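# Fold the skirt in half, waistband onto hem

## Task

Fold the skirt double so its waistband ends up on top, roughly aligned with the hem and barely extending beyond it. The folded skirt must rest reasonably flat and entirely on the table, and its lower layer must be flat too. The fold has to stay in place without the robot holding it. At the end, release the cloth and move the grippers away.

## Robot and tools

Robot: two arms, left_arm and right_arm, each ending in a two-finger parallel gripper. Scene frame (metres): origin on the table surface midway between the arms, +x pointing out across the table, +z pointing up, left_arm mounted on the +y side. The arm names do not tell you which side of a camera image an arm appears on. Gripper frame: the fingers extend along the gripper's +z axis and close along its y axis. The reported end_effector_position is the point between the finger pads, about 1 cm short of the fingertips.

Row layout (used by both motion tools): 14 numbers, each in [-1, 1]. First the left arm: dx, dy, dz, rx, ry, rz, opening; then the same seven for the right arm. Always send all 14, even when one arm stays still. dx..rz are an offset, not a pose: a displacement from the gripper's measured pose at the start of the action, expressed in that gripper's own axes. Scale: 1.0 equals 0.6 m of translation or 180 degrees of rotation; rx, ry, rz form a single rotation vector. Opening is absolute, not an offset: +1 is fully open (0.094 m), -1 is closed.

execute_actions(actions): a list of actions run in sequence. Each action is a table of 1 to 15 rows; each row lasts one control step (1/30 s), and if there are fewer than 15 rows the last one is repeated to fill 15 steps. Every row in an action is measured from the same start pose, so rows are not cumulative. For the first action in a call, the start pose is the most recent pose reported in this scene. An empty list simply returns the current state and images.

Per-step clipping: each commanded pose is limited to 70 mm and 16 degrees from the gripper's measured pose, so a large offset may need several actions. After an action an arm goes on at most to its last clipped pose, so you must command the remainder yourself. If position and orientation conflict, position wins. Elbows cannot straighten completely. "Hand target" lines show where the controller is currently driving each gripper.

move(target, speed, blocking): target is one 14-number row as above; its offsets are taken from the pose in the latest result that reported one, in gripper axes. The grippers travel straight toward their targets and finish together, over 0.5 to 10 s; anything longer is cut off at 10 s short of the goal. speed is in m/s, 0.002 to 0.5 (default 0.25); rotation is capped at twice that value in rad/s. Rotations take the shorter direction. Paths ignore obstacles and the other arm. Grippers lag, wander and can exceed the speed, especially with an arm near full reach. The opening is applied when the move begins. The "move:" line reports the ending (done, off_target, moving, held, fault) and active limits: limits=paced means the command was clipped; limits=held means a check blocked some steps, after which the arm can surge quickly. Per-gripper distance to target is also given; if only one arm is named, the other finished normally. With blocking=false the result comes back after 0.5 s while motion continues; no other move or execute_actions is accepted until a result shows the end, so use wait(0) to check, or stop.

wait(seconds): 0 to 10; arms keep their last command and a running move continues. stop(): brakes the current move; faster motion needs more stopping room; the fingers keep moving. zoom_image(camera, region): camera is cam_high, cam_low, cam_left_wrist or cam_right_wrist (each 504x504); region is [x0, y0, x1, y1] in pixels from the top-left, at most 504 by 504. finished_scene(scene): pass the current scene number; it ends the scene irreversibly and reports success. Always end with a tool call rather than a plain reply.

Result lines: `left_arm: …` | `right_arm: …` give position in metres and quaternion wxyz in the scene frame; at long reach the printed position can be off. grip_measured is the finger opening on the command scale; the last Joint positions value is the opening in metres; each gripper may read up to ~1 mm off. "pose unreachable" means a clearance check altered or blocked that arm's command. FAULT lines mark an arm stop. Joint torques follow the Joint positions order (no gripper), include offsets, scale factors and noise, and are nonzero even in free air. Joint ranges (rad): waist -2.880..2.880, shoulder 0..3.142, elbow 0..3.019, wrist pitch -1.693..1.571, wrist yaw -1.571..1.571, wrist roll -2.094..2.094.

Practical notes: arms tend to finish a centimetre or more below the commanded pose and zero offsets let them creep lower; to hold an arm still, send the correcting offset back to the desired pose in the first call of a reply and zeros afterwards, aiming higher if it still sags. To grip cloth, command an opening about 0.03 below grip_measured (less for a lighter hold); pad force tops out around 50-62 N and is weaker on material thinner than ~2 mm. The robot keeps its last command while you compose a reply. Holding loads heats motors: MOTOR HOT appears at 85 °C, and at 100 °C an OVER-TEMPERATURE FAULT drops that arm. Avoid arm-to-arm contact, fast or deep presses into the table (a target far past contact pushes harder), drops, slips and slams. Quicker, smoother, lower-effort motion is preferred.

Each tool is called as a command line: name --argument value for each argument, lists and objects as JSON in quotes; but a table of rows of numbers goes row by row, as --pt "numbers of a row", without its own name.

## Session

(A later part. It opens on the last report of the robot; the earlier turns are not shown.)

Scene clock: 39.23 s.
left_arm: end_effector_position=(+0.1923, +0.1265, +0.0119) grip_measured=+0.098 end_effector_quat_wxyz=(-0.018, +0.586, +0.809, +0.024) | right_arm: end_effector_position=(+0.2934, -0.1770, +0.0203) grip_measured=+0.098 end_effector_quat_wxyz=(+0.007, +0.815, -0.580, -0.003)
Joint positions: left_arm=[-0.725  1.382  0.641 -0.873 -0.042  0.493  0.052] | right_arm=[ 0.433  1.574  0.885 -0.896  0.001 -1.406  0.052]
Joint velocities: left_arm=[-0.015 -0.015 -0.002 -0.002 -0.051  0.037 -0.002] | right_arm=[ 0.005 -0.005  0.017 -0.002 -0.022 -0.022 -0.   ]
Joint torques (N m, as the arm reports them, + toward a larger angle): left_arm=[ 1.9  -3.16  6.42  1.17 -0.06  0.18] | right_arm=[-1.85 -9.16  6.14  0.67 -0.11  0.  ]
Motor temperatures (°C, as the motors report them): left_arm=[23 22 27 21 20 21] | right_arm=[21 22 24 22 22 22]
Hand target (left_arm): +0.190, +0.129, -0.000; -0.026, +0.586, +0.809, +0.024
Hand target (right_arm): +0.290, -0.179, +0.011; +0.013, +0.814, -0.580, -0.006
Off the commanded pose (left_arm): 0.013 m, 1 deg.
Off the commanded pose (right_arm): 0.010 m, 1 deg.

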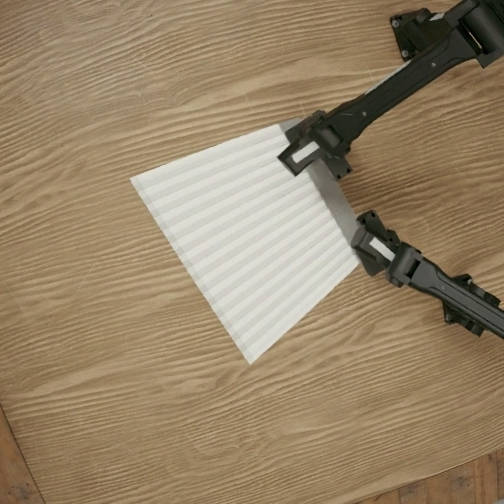

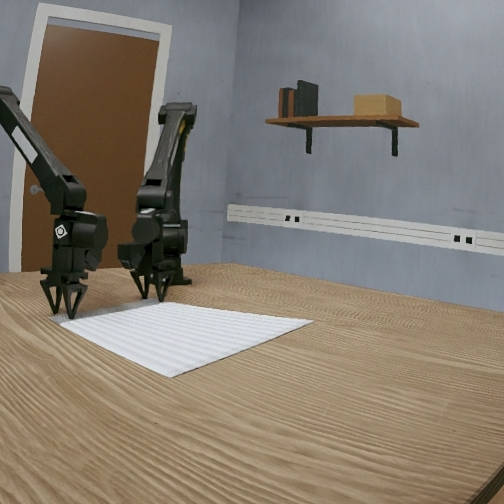

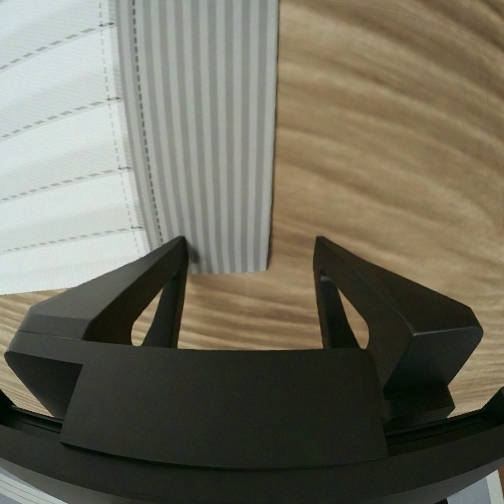

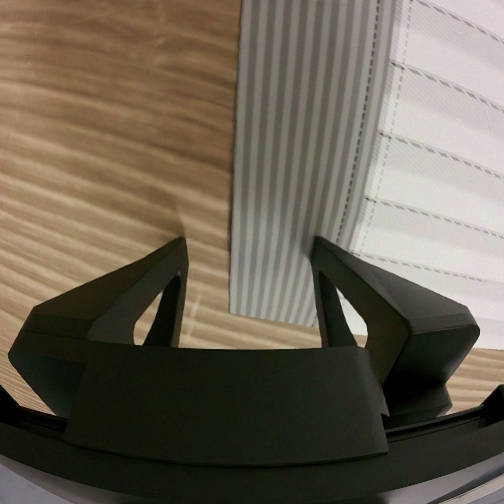

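execute_actions --actions '[[[0,0,0.04,0,0,0,0.1,0,0,0.045,0.012,0,0,0.1]],[[0,0,0.04,0,0,0,-0.45,0,0,0.045,0,0,0,-0.45]]]'

execute_actions --actions '[[[0,0,0.04,0,0,0,-1,0,0,0.04,0,0,0,-1]]]'

Scene clock: 42.03 s.
left_arm: end_effector_position=(+0.2007, +0.1234, +0.0108) grip_measured=-0.447 end_effector_quat_wxyz=(+0.001, +0.586, +0.810, +0.031) | right_arm: end_effector_position=(+0.3083, -0.1710, +0.0178) grip_measured=-0.447 end_effector_quat_wxyz=(-0.038, +0.814, -0.580, +0.025)
Joint positions: left_arm=[-0.724  1.382  0.638 -0.832 -0.061  0.493  0.026] | right_arm=[ 0.433  1.558  0.854 -0.776  0.012 -1.406  0.026]
Joint velocities: left_arm=[-0.005 -0.005 -0.012 -0.007 -0.066 -0.066  0.   ] | right_arm=[-0.005 -0.015 -0.012 -0.017  0.007 -0.007 -0.   ]
Joint torques (N m, as the arm reports them, + toward a larger angle): left_arm=[ 1.89 -2.16  5.09  1.95  0.65  0.19] | right_arm=[-1.07 -5.31  5.25  1.39 -0.36 -0.04]
Motor temperatures (°C, as the motors report them): left_arm=[23 22 26 21 20 21] | right_arm=[21 22 24 22 22 22]
Hand target (left_arm): +0.192, +0.128, -0.011; -0.015, +0.586, +0.810, +0.024
Hand target (right_arm): +0.298, -0.175, -0.008; -0.020, +0.814, -0.580, +0.012
Off the commanded pose (left_arm): 0.025 m, 2 deg.
Off the commanded pose (right_arm): 0.029 m, 3 deg.

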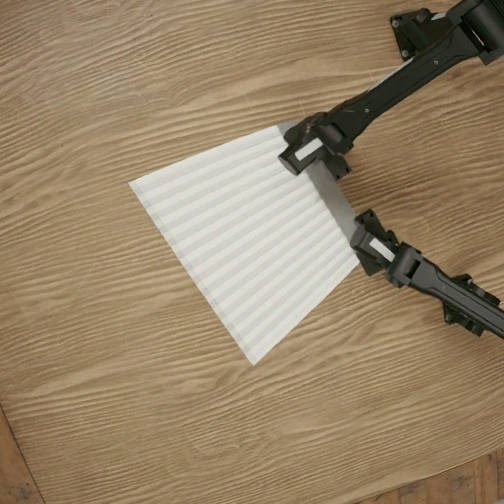

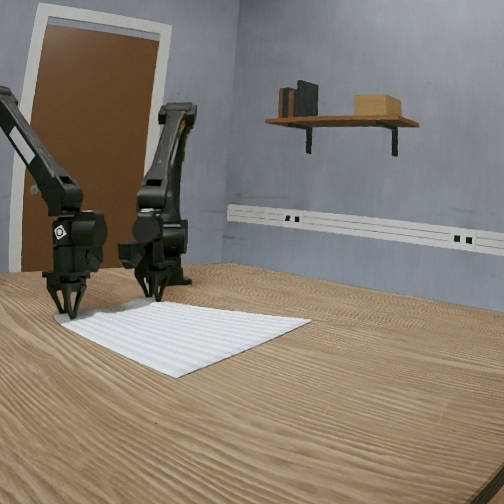

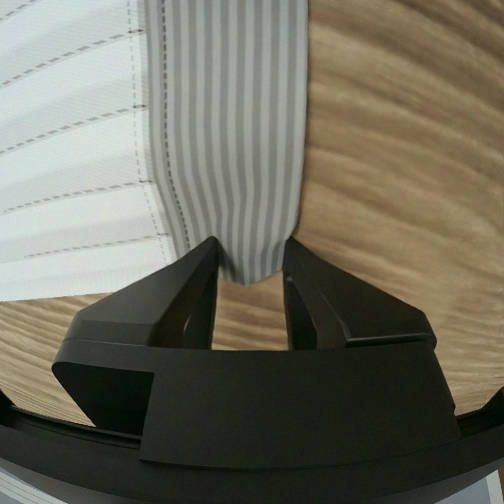

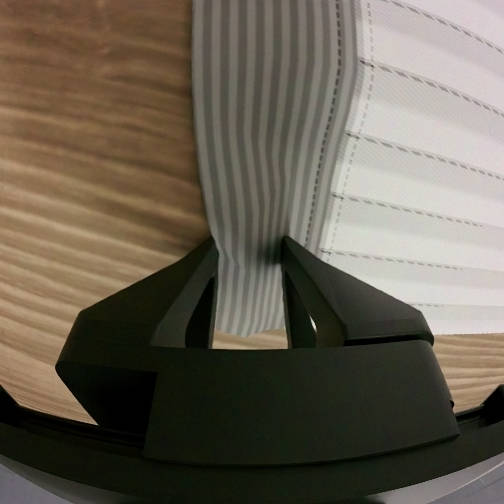

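Scene clock: 42.53 s.
left_arm: end_effector_position=(+0.2094, +0.1211, +0.0112) grip_measured=-0.971 end_effector_quat_wxyz=(+0.018, +0.584, +0.811, +0.039) | right_arm: end_effector_position=(+0.3191, -0.1660, +0.0191) grip_measured=-0.958 end_effector_quat_wxyz=(-0.058, +0.812, -0.579, +0.038)
Joint positions: left_arm=[-0.722  1.382  0.638 -0.8   -0.082  0.493  0.001] | right_arm=[ 0.433  1.559  0.855 -0.729  0.017 -1.406  0.002]
Joint velocities: left_arm=[-0.005  0.005  0.007 -0.002 -0.051  0.007  0.001] | right_arm=[ 0.015 -0.015  0.012 -0.007  0.007  0.007 -0.   ]
Joint torques (N m, as the arm reports them, + toward a larger angle): left_arm=[ 1.93 -2.12  5.3   1.91  0.77  0.2 ] | right_arm=[-1.95 -6.37  5.75  1.34 -0.26  0.06]
Motor temperatures (°C, as the motors report them): left_arm=[23 22 26 21 20 21] | right_arm=[21 22 23 22 22 22]
Hand target (left_arm): +0.201, +0.126, -0.011; +0.001, +0.586, +0.810, +0.031
Hand target (right_arm): +0.310, -0.171, -0.005; -0.038, +0.814, -0.580, +0.025
Off the commanded pose (left_arm): 0.026 m, 2 deg.
Off the commanded pose (right_arm): 0.027 m, 3 deg.

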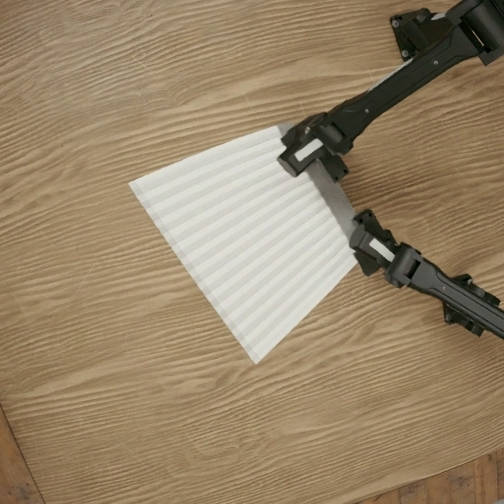

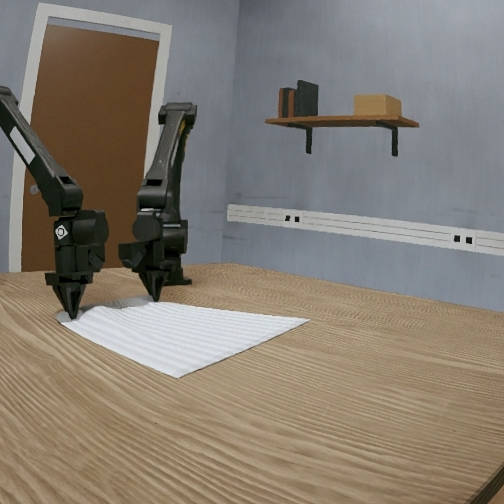

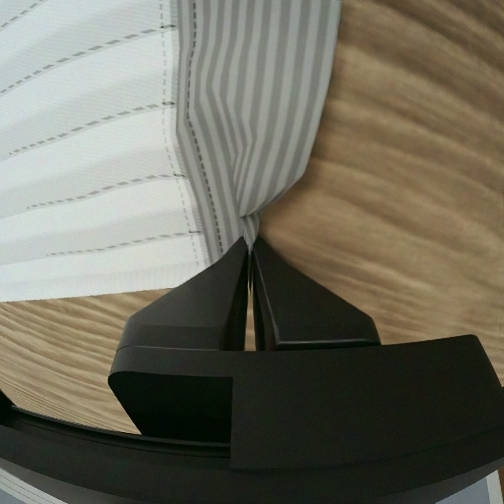

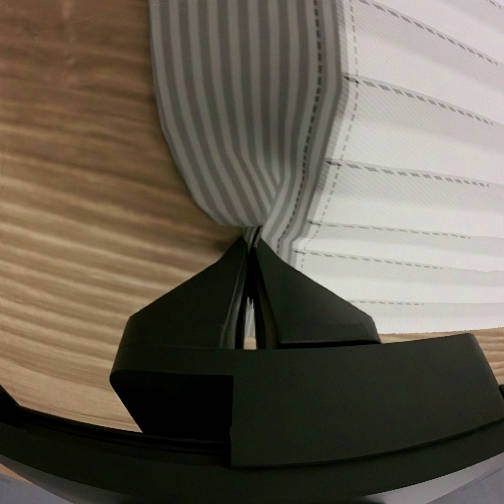

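move --target '[0,0.13,-0.21,0.027,0,0,-1,0,-0.14,-0.2,-0.044,0,0,-1]' --speed 0.12

move --target '[0.01,0.23,-0.08,0.05,0,0,-1,-0.015,-0.23,-0.08,-0.05,0,0,-1]' --speed 0.14

Scene clock: 46.40 s.
left_arm: end_effector_position=(+0.2550, +0.1466, +0.1176) grip_measured=-0.972 end_effector_quat_wxyz=(-0.035, +0.585, +0.810, +0.004) | right_arm: end_effector_position=(+0.3598, -0.1475, +0.1349) grip_measured=-0.958 end_effector_quat_wxyz=(+0.014, +0.814, -0.581, -0.008)
Joint positions: left_arm=[-0.531  1.319  0.912 -1.233 -0.013  0.684  0.001] | right_arm=[ 0.419  1.604  1.267 -1.267 -0.002 -1.417  0.002]
Joint velocities: left_arm=[ 0.015 -0.005 -0.007 -0.012  0.007  0.051  0.001] | right_arm=[-0.015  0.005  0.007 -0.002  0.022 -0.081 -0.002]
Joint torques (N m, as the arm reports them, + toward a larger angle): left_arm=[ 2.78 -7.74 14.05 -0.52  0.09  0.27] | right_arm=[ -2.77 -12.21  12.86  -0.22  -0.2   -0.19]
Motor temperatures (°C, as the motors report them): left_arm=[23 22 27 21 21 21] | right_arm=[21 22 24 22 22 22]
Hand target (left_arm): +0.271, +0.141, +0.144; -0.006, +0.584, +0.811, +0.004
Hand target (right_arm): +0.379, -0.145, +0.151; -0.001, +0.814, -0.581, -0.001
Off the commanded pose (left_arm): 0.032 m, 3 deg.
Off the commanded pose (right_arm): 0.027 m, 2 deg.
move: off_target (left_arm, right_arm)

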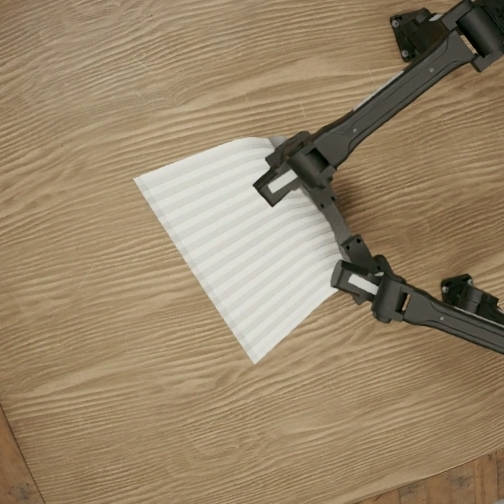

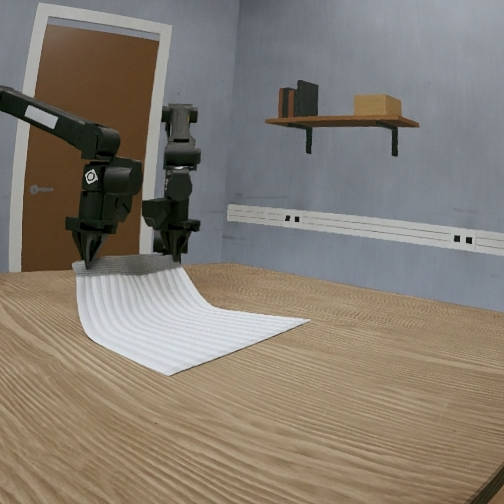

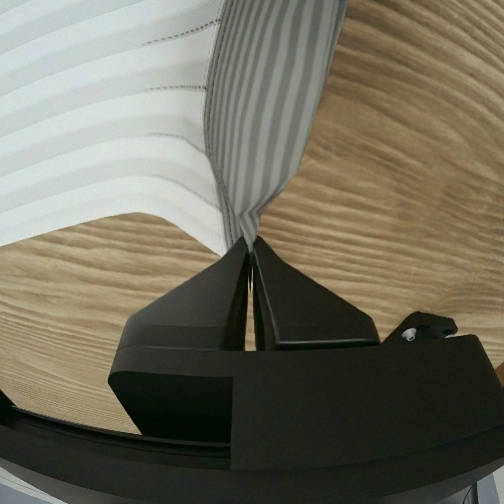

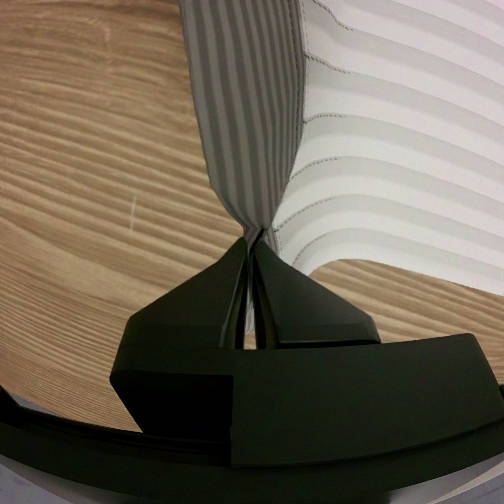

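Scene clock: 47.93 s.
left_arm: end_effector_position=(+0.3673, +0.1957, +0.1490) grip_measured=-0.972 end_effector_quat_wxyz=(-0.094, +0.578, +0.808, -0.062) | right_arm: end_effector_position=(+0.4689, -0.0950, +0.1595) grip_measured=-0.958 end_effector_quat_wxyz=(+0.098, +0.807, -0.579, -0.059)
Joint positions: left_arm=[-0.252  1.595  1.279 -1.473  0.054  0.961  0.001] | right_arm=[ 0.408  2.034  1.929 -1.695 -0.015 -1.425  0.002]
Joint velocities: left_arm=[-0.005 -0.015 -0.002 -0.002 -0.007 -0.022  0.001] | right_arm=[-0.005 -0.005 -0.002 -0.022 -0.066 -0.051  0.   ]
Joint torques (N m, as the arm reports them, + toward a larger angle): left_arm=[ 2.44 -8.54 14.51 -0.74  0.18  0.29] | right_arm=[ -2.69 -18.82  13.48  -0.69  -0.23  -0.15]
Motor temperatures (°C, as the motors report them): left_arm=[23 22 27 21 21 21] | right_arm=[21 22 24 22 22 22]
Hand target (left_arm): +0.385, +0.194, +0.162; -0.080, +0.580, +0.808, -0.060
Hand target (right_arm): +0.485, -0.093, +0.178; +0.075, +0.810, -0.579, -0.051
Off the commanded pose (left_arm): 0.023 m, 2 deg.
Off the commanded pose (right_arm): 0.027 m, 2 deg.
joint sent to its limit (right arm) — the command would take joint 4 (wrist pitch) past its lower limit, so that joint was sent only as far as its limit.
move: off_target (left_arm, right_arm)

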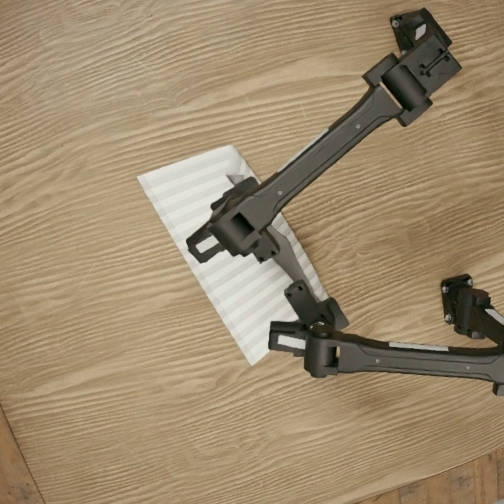

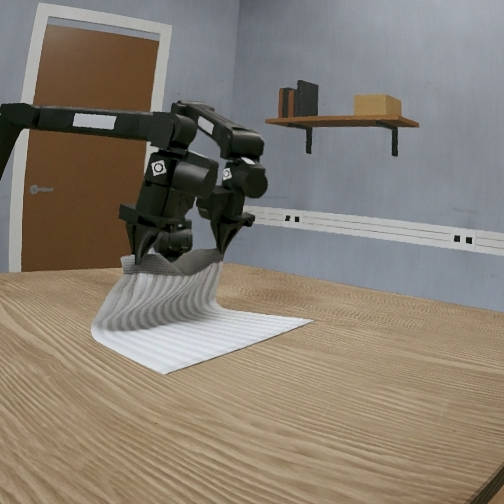

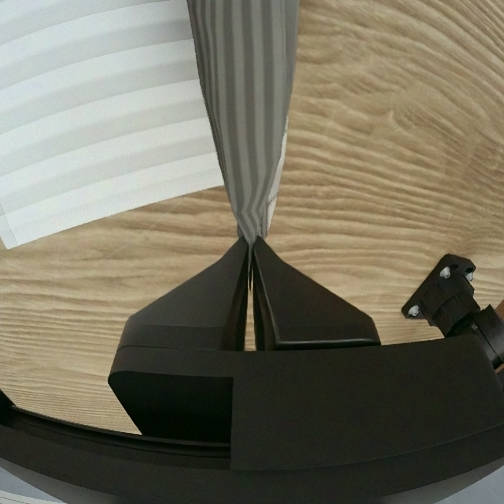

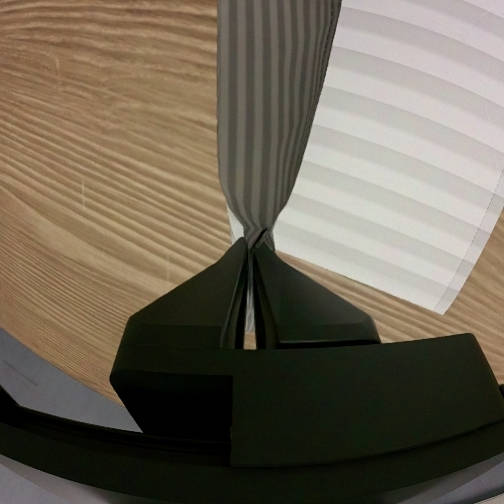

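move --target '[0.005,0.285,0.055,0,0,0,-1,0,-0.285,0.055,0.07,0,0,-1]' --speed 0.13

Scene clock: 51.43 s.
left_arm: end_effector_position=(+0.4921, +0.2517, +0.0727) grip_measured=-0.972 end_effector_quat_wxyz=(-0.115, +0.576, +0.806, -0.073) | right_arm: end_effector_position=(+0.5993, -0.0448, +0.0716) grip_measured=-0.958 end_effector_quat_wxyz=(+0.032, +0.812, -0.583, -0.009)
Joint positions: left_arm=[-0.091  1.968  1.582 -1.458  0.019  1.117  0.001] | right_arm=[ 0.394  2.41   2.368 -1.592  0.014 -1.435  0.002]
Joint velocities: left_arm=[-0.024 -0.005 -0.012 -0.012 -0.022  0.037 -0.001] | right_arm=[-0.015 -0.005 -0.007  0.007  0.022 -0.007 -0.001]
Joint torques (N m, as the arm reports them, + toward a larger angle): left_arm=[  2.51 -12.94  14.39  -0.17  -0.12   0.29] | right_arm=[ -2.26 -22.75  14.08   0.32  -0.08  -0.15]
Motor temperatures (°C, as the motors report them): left_arm=[23 22 28 21 21 21] | right_arm=[21 22 25 22 22 22]
Hand target (left_arm): +0.516, +0.255, +0.083; -0.093, +0.578, +0.809, -0.062
Hand target (right_arm): +0.617, -0.044, +0.089; +0.007, +0.813, -0.582, +0.004
Off the commanded pose (left_arm): 0.026 m, 3 deg.
Off the commanded pose (right_arm): 0.027 m, 3 deg.
move: off_target (left_arm, right_arm)

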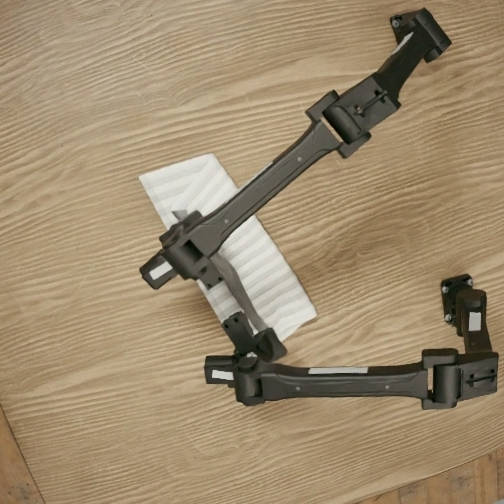

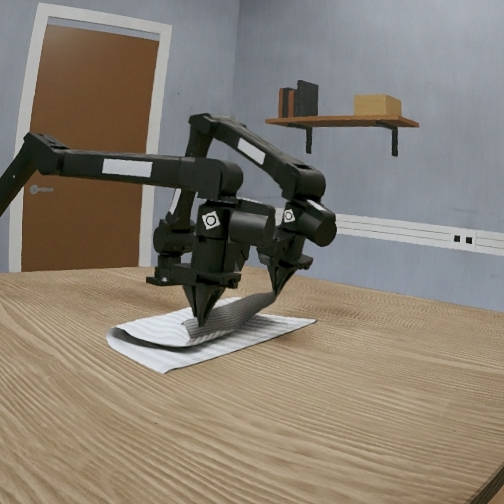

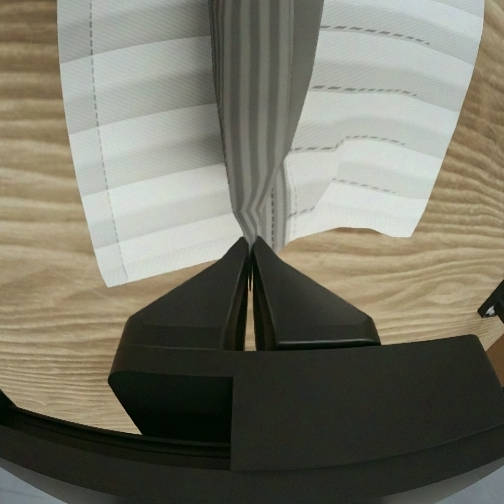

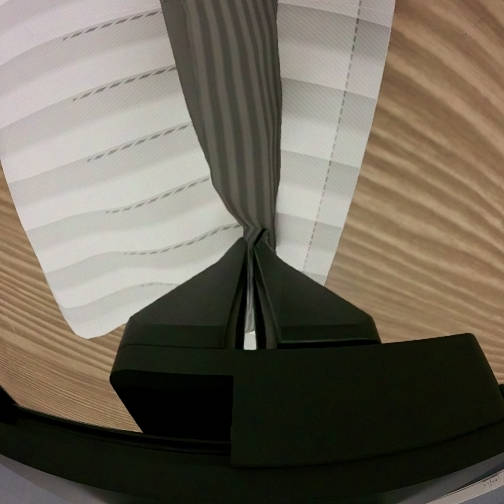

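move --target '[-0.025,0.095,0.02,-0.02,0,0,-1,0.025,-0.045,0.0,0.015,0,0,-1]' --speed 0.08

execute_actions --actions '[[[0,0.03,-0.02,-0.015,0,0,-0.5,0,-0.03,-0.03,0.015,0,0,-0.5]]]'

Scene clock: 55.17 s.
left_arm: end_effector_position=(+0.5172, +0.2535, +0.0425) grip_measured=-0.972 end_effector_quat_wxyz=(-0.122, +0.578, +0.805, -0.061) | right_arm: end_effector_position=(+0.6103, -0.0515, +0.0585) grip_measured=-0.958 end_effector_quat_wxyz=(+0.033, +0.810, -0.585, -0.007)
Joint positions: left_arm=[-0.091  2.06   1.646 -1.43  -0.009  1.118  0.001] | right_arm=[ 0.38   2.448  2.404 -1.592  0.02  -1.445  0.002]
Joint velocities: left_arm=[-0.015 -0.015  0.002  0.002  0.037 -0.022 -0.001] | right_arm=[-0.005  0.005 -0.012 -0.012 -0.007  0.007  0.   ]
Joint torques (N m, as the arm reports them, + toward a larger angle): left_arm=[  2.54 -13.33  14.24   0.37  -0.13   0.28] | right_arm=[ -2.47 -23.71  13.96   0.17  -0.08  -0.07]
Motor temperatures (°C, as the motors report them): left_arm=[23 22 28 21 21 21] | right_arm=[21 23 26 22 22 22]
Hand target (left_arm): +0.544, +0.257, +0.046; -0.097, +0.579, +0.808, -0.047
Hand target (right_arm): +0.628, -0.051, +0.071; +0.011, +0.812, -0.583, +0.006
Off the commanded pose (left_arm): 0.028 m, 3 deg.
Off the commanded pose (right_arm): 0.023 m, 3 deg.
move: off_target (left_arm, right_arm)

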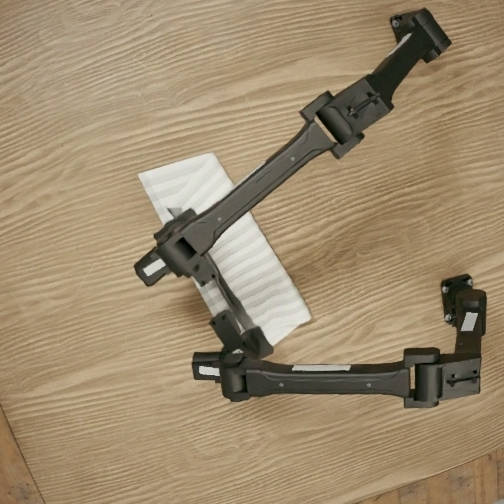

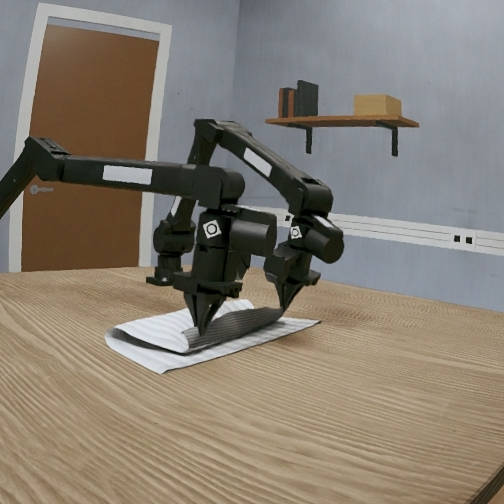

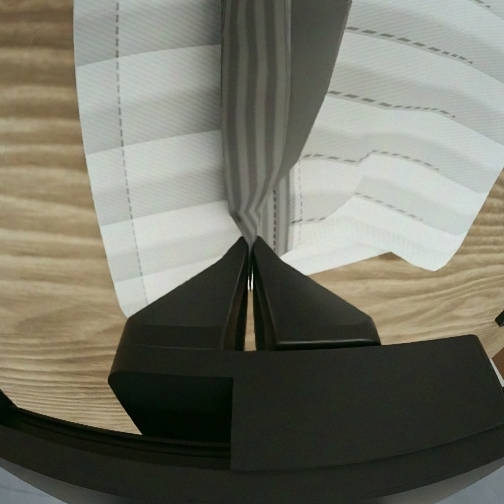

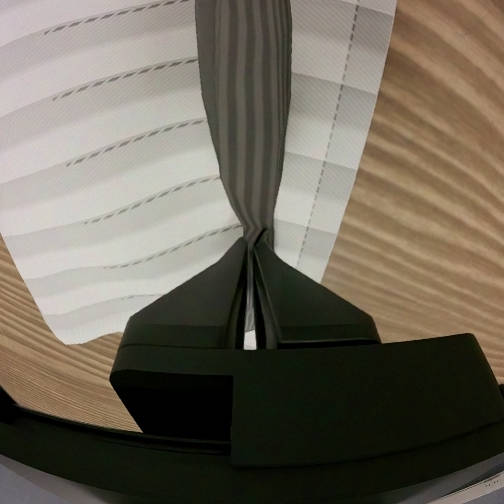

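Scene clock: 55.67 s.
left_arm: end_effector_position=(+0.5176, +0.2566, +0.0426) grip_measured=-0.502 end_effector_quat_wxyz=(-0.126, +0.579, +0.804, -0.053) | right_arm: end_effector_position=(+0.6149, -0.0499, +0.0636) grip_measured=-0.502 end_effector_quat_wxyz=(+0.029, +0.810, -0.585, -0.003)
Joint positions: left_arm=[-0.091  2.06   1.646 -1.43  -0.027  1.118  0.023] | right_arm=[ 0.38   2.457  2.436 -1.603  0.023 -1.445  0.023]
Joint velocities: left_arm=[ 0.005 -0.015  0.007 -0.007  0.051 -0.022 -0.001] | right_arm=[ 0.005 -0.015 -0.017 -0.022  0.007 -0.022 -0.001]
Joint torques (N m, as the arm reports them, + toward a larger angle): left_arm=[  2.28 -14.44  12.62   0.02  -0.23   0.26] | right_arm=[ -1.15 -22.23  14.08  -0.54  -0.07  -0.01]
Motor temperatures (°C, as the motors report them): left_arm=[23 23 28 21 21 21] | right_arm=[21 23 26 22 22 22]
Hand target (left_arm): +0.536, +0.259, +0.050; -0.108, +0.580, +0.806, -0.042
Hand target (right_arm): +0.627, -0.045, +0.075; +0.013, +0.811, -0.585, +0.007
Off the commanded pose (left_arm): 0.021 m, 2 deg.
Off the commanded pose (right_arm): 0.018 m, 2 deg.

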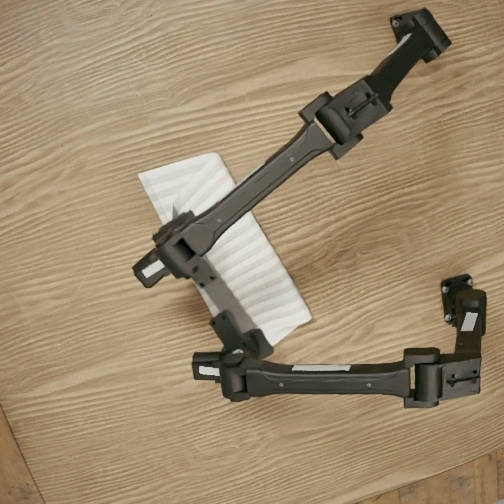

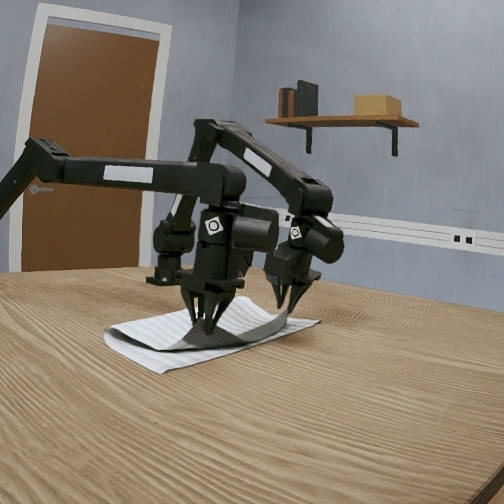

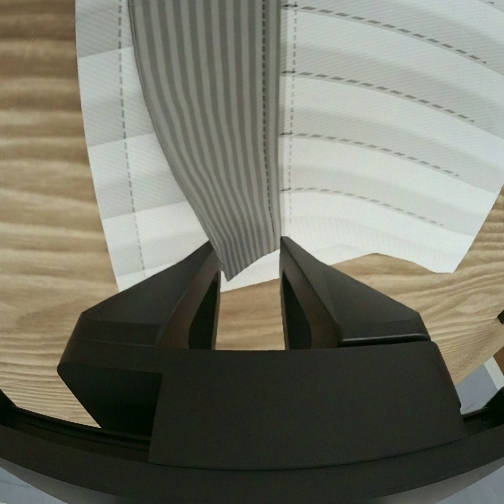

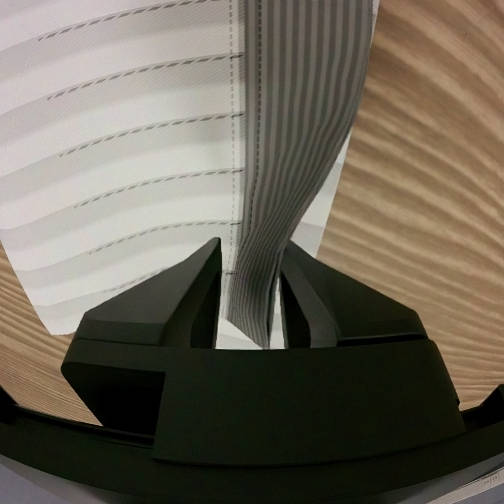

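move --target '[0,0.03,-0.13,-0.04,0,0,0.3,0,-0.04,-0.13,0.07,0,0,0.3]' --speed 0.15

move --target '[0.3,-0.4,-0.15,0,0,0,0.3,0.3,0.5,-0.2,0,0,0,0.3]' --speed 0.35

Scene clock: 59.20 s.
left_arm: end_effector_position=(+0.5355, +0.2629, +0.0759) grip_measured=+0.298 end_effector_quat_wxyz=(-0.120, +0.582, +0.804, -0.022) | right_arm: end_effector_position=(+0.6392, -0.0426, +0.1316) grip_measured=+0.298 end_effector_quat_wxyz=(-0.051, +0.807, -0.585, +0.054)
Joint positions: left_arm=[-0.091  2.044  1.719 -1.479 -0.077  1.118  0.061] | right_arm=[ 0.38   2.348  2.407 -1.488  0.045 -1.445  0.061]
Joint velocities: left_arm=[-0.005 -0.005 -0.017 -0.017 -0.037 -0.007 -0.   ] | right_arm=[-0.015  0.005 -0.002  0.002  0.037  0.037 -0.   ]
Joint torques (N m, as the arm reports them, + toward a larger angle): left_arm=[  1.24 -17.38  14.26  -0.85  -0.29   0.18] | right_arm=[ -0.02 -25.19   9.33   0.95  -0.01   0.04]
Motor temperatures (°C, as the motors report them): left_arm=[23 23 29 21 21 21] | right_arm=[21 24 27 22 22 22]
Hand target (left_arm): +0.552, +0.258, +0.114; -0.089, +0.585, +0.806, -0.002
Hand target (right_arm): +0.640, -0.038, +0.140; -0.061, +0.809, -0.581, +0.060
Off the commanded pose (left_arm): 0.043 m, 4 deg.
Off the commanded pose (right_arm): 0.009 m, 1 deg.
move: off_target (left_arm)

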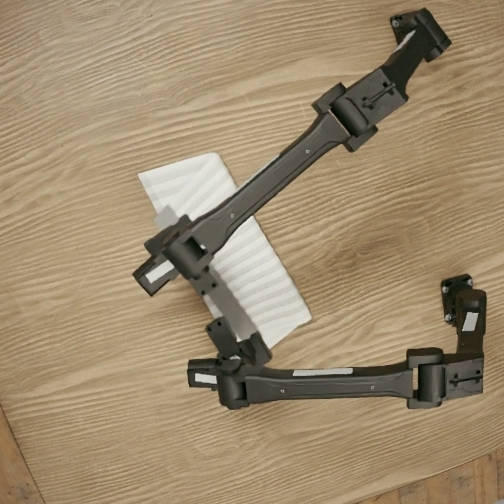

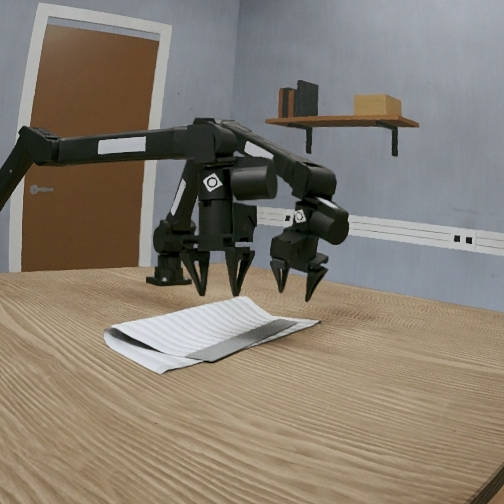

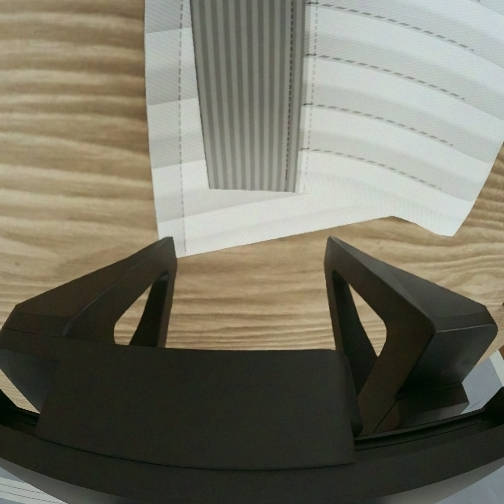

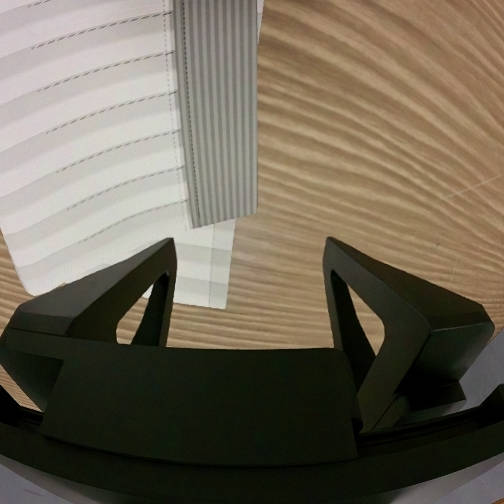

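Scene clock: 60.83 s.
left_arm: end_effector_position=(+0.2819, +0.3402, +0.2350) grip_measured=+0.298 end_effector_quat_wxyz=(-0.111, +0.583, +0.805, -0.017) | right_arm: end_effector_position=(+0.4042, -0.3128, +0.2178) grip_measured=+0.298 end_effector_quat_wxyz=(-0.055, +0.801, -0.593, +0.061)
Joint positions: left_arm=[ 0.042  1.265  1.167 -1.674 -0.105  1.25   0.061] | right_arm=[ 0.039  1.417  1.273 -1.262  0.001 -1.763  0.061]
Joint velocities: left_arm=[-0.024  0.005 -0.012  0.002 -0.051 -0.022  0.   ] | right_arm=[ 0.005  0.005  0.002 -0.007  0.022 -0.022 -0.001]
Joint torques (N m, as the arm reports them, + toward a larger angle): left_arm=[ 2.65 -5.54  9.61 -0.67 -0.27  0.26] | right_arm=[ -1.59 -10.85   8.89  -0.02  -0.25  -0.02]
Motor temperatures (°C, as the motors report them): left_arm=[23 23 29 21 21 21] | right_arm=[21 24 26 22 22 22]
Hand target (left_arm): +0.278, +0.345, +0.234; -0.120, +0.582, +0.804, -0.022
Hand target (right_arm): +0.401, -0.311, +0.214; -0.051, +0.807, -0.585, +0.055
Off the commanded pose (left_arm): 0.006 m, 1 deg.
Off the commanded pose (right_arm): 0.011 m, 2 deg.
move: off_target (right_arm)

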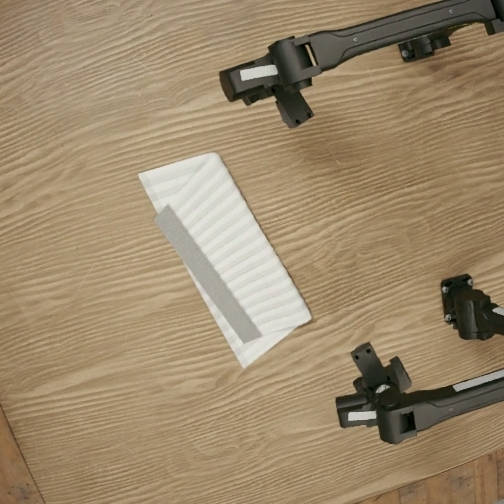

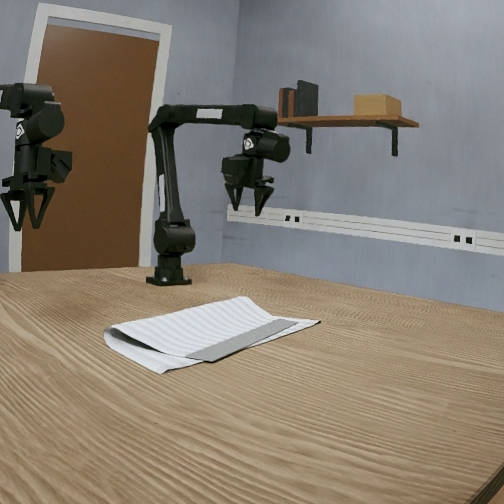

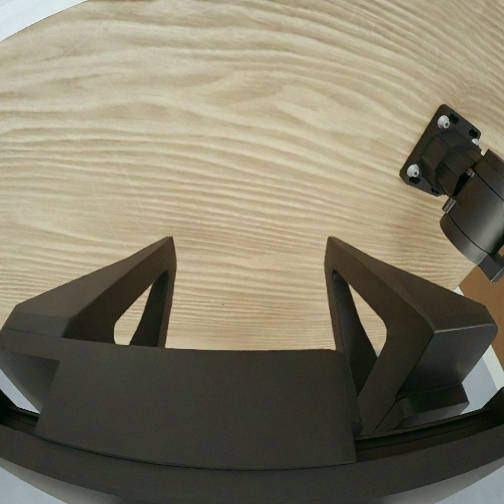

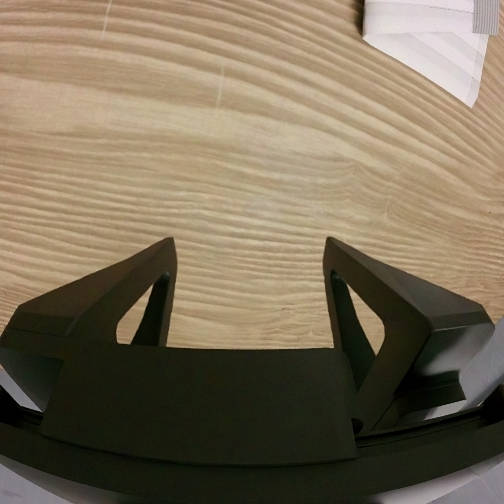

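finished_scene --scene 1

The scene is finished: the task was done.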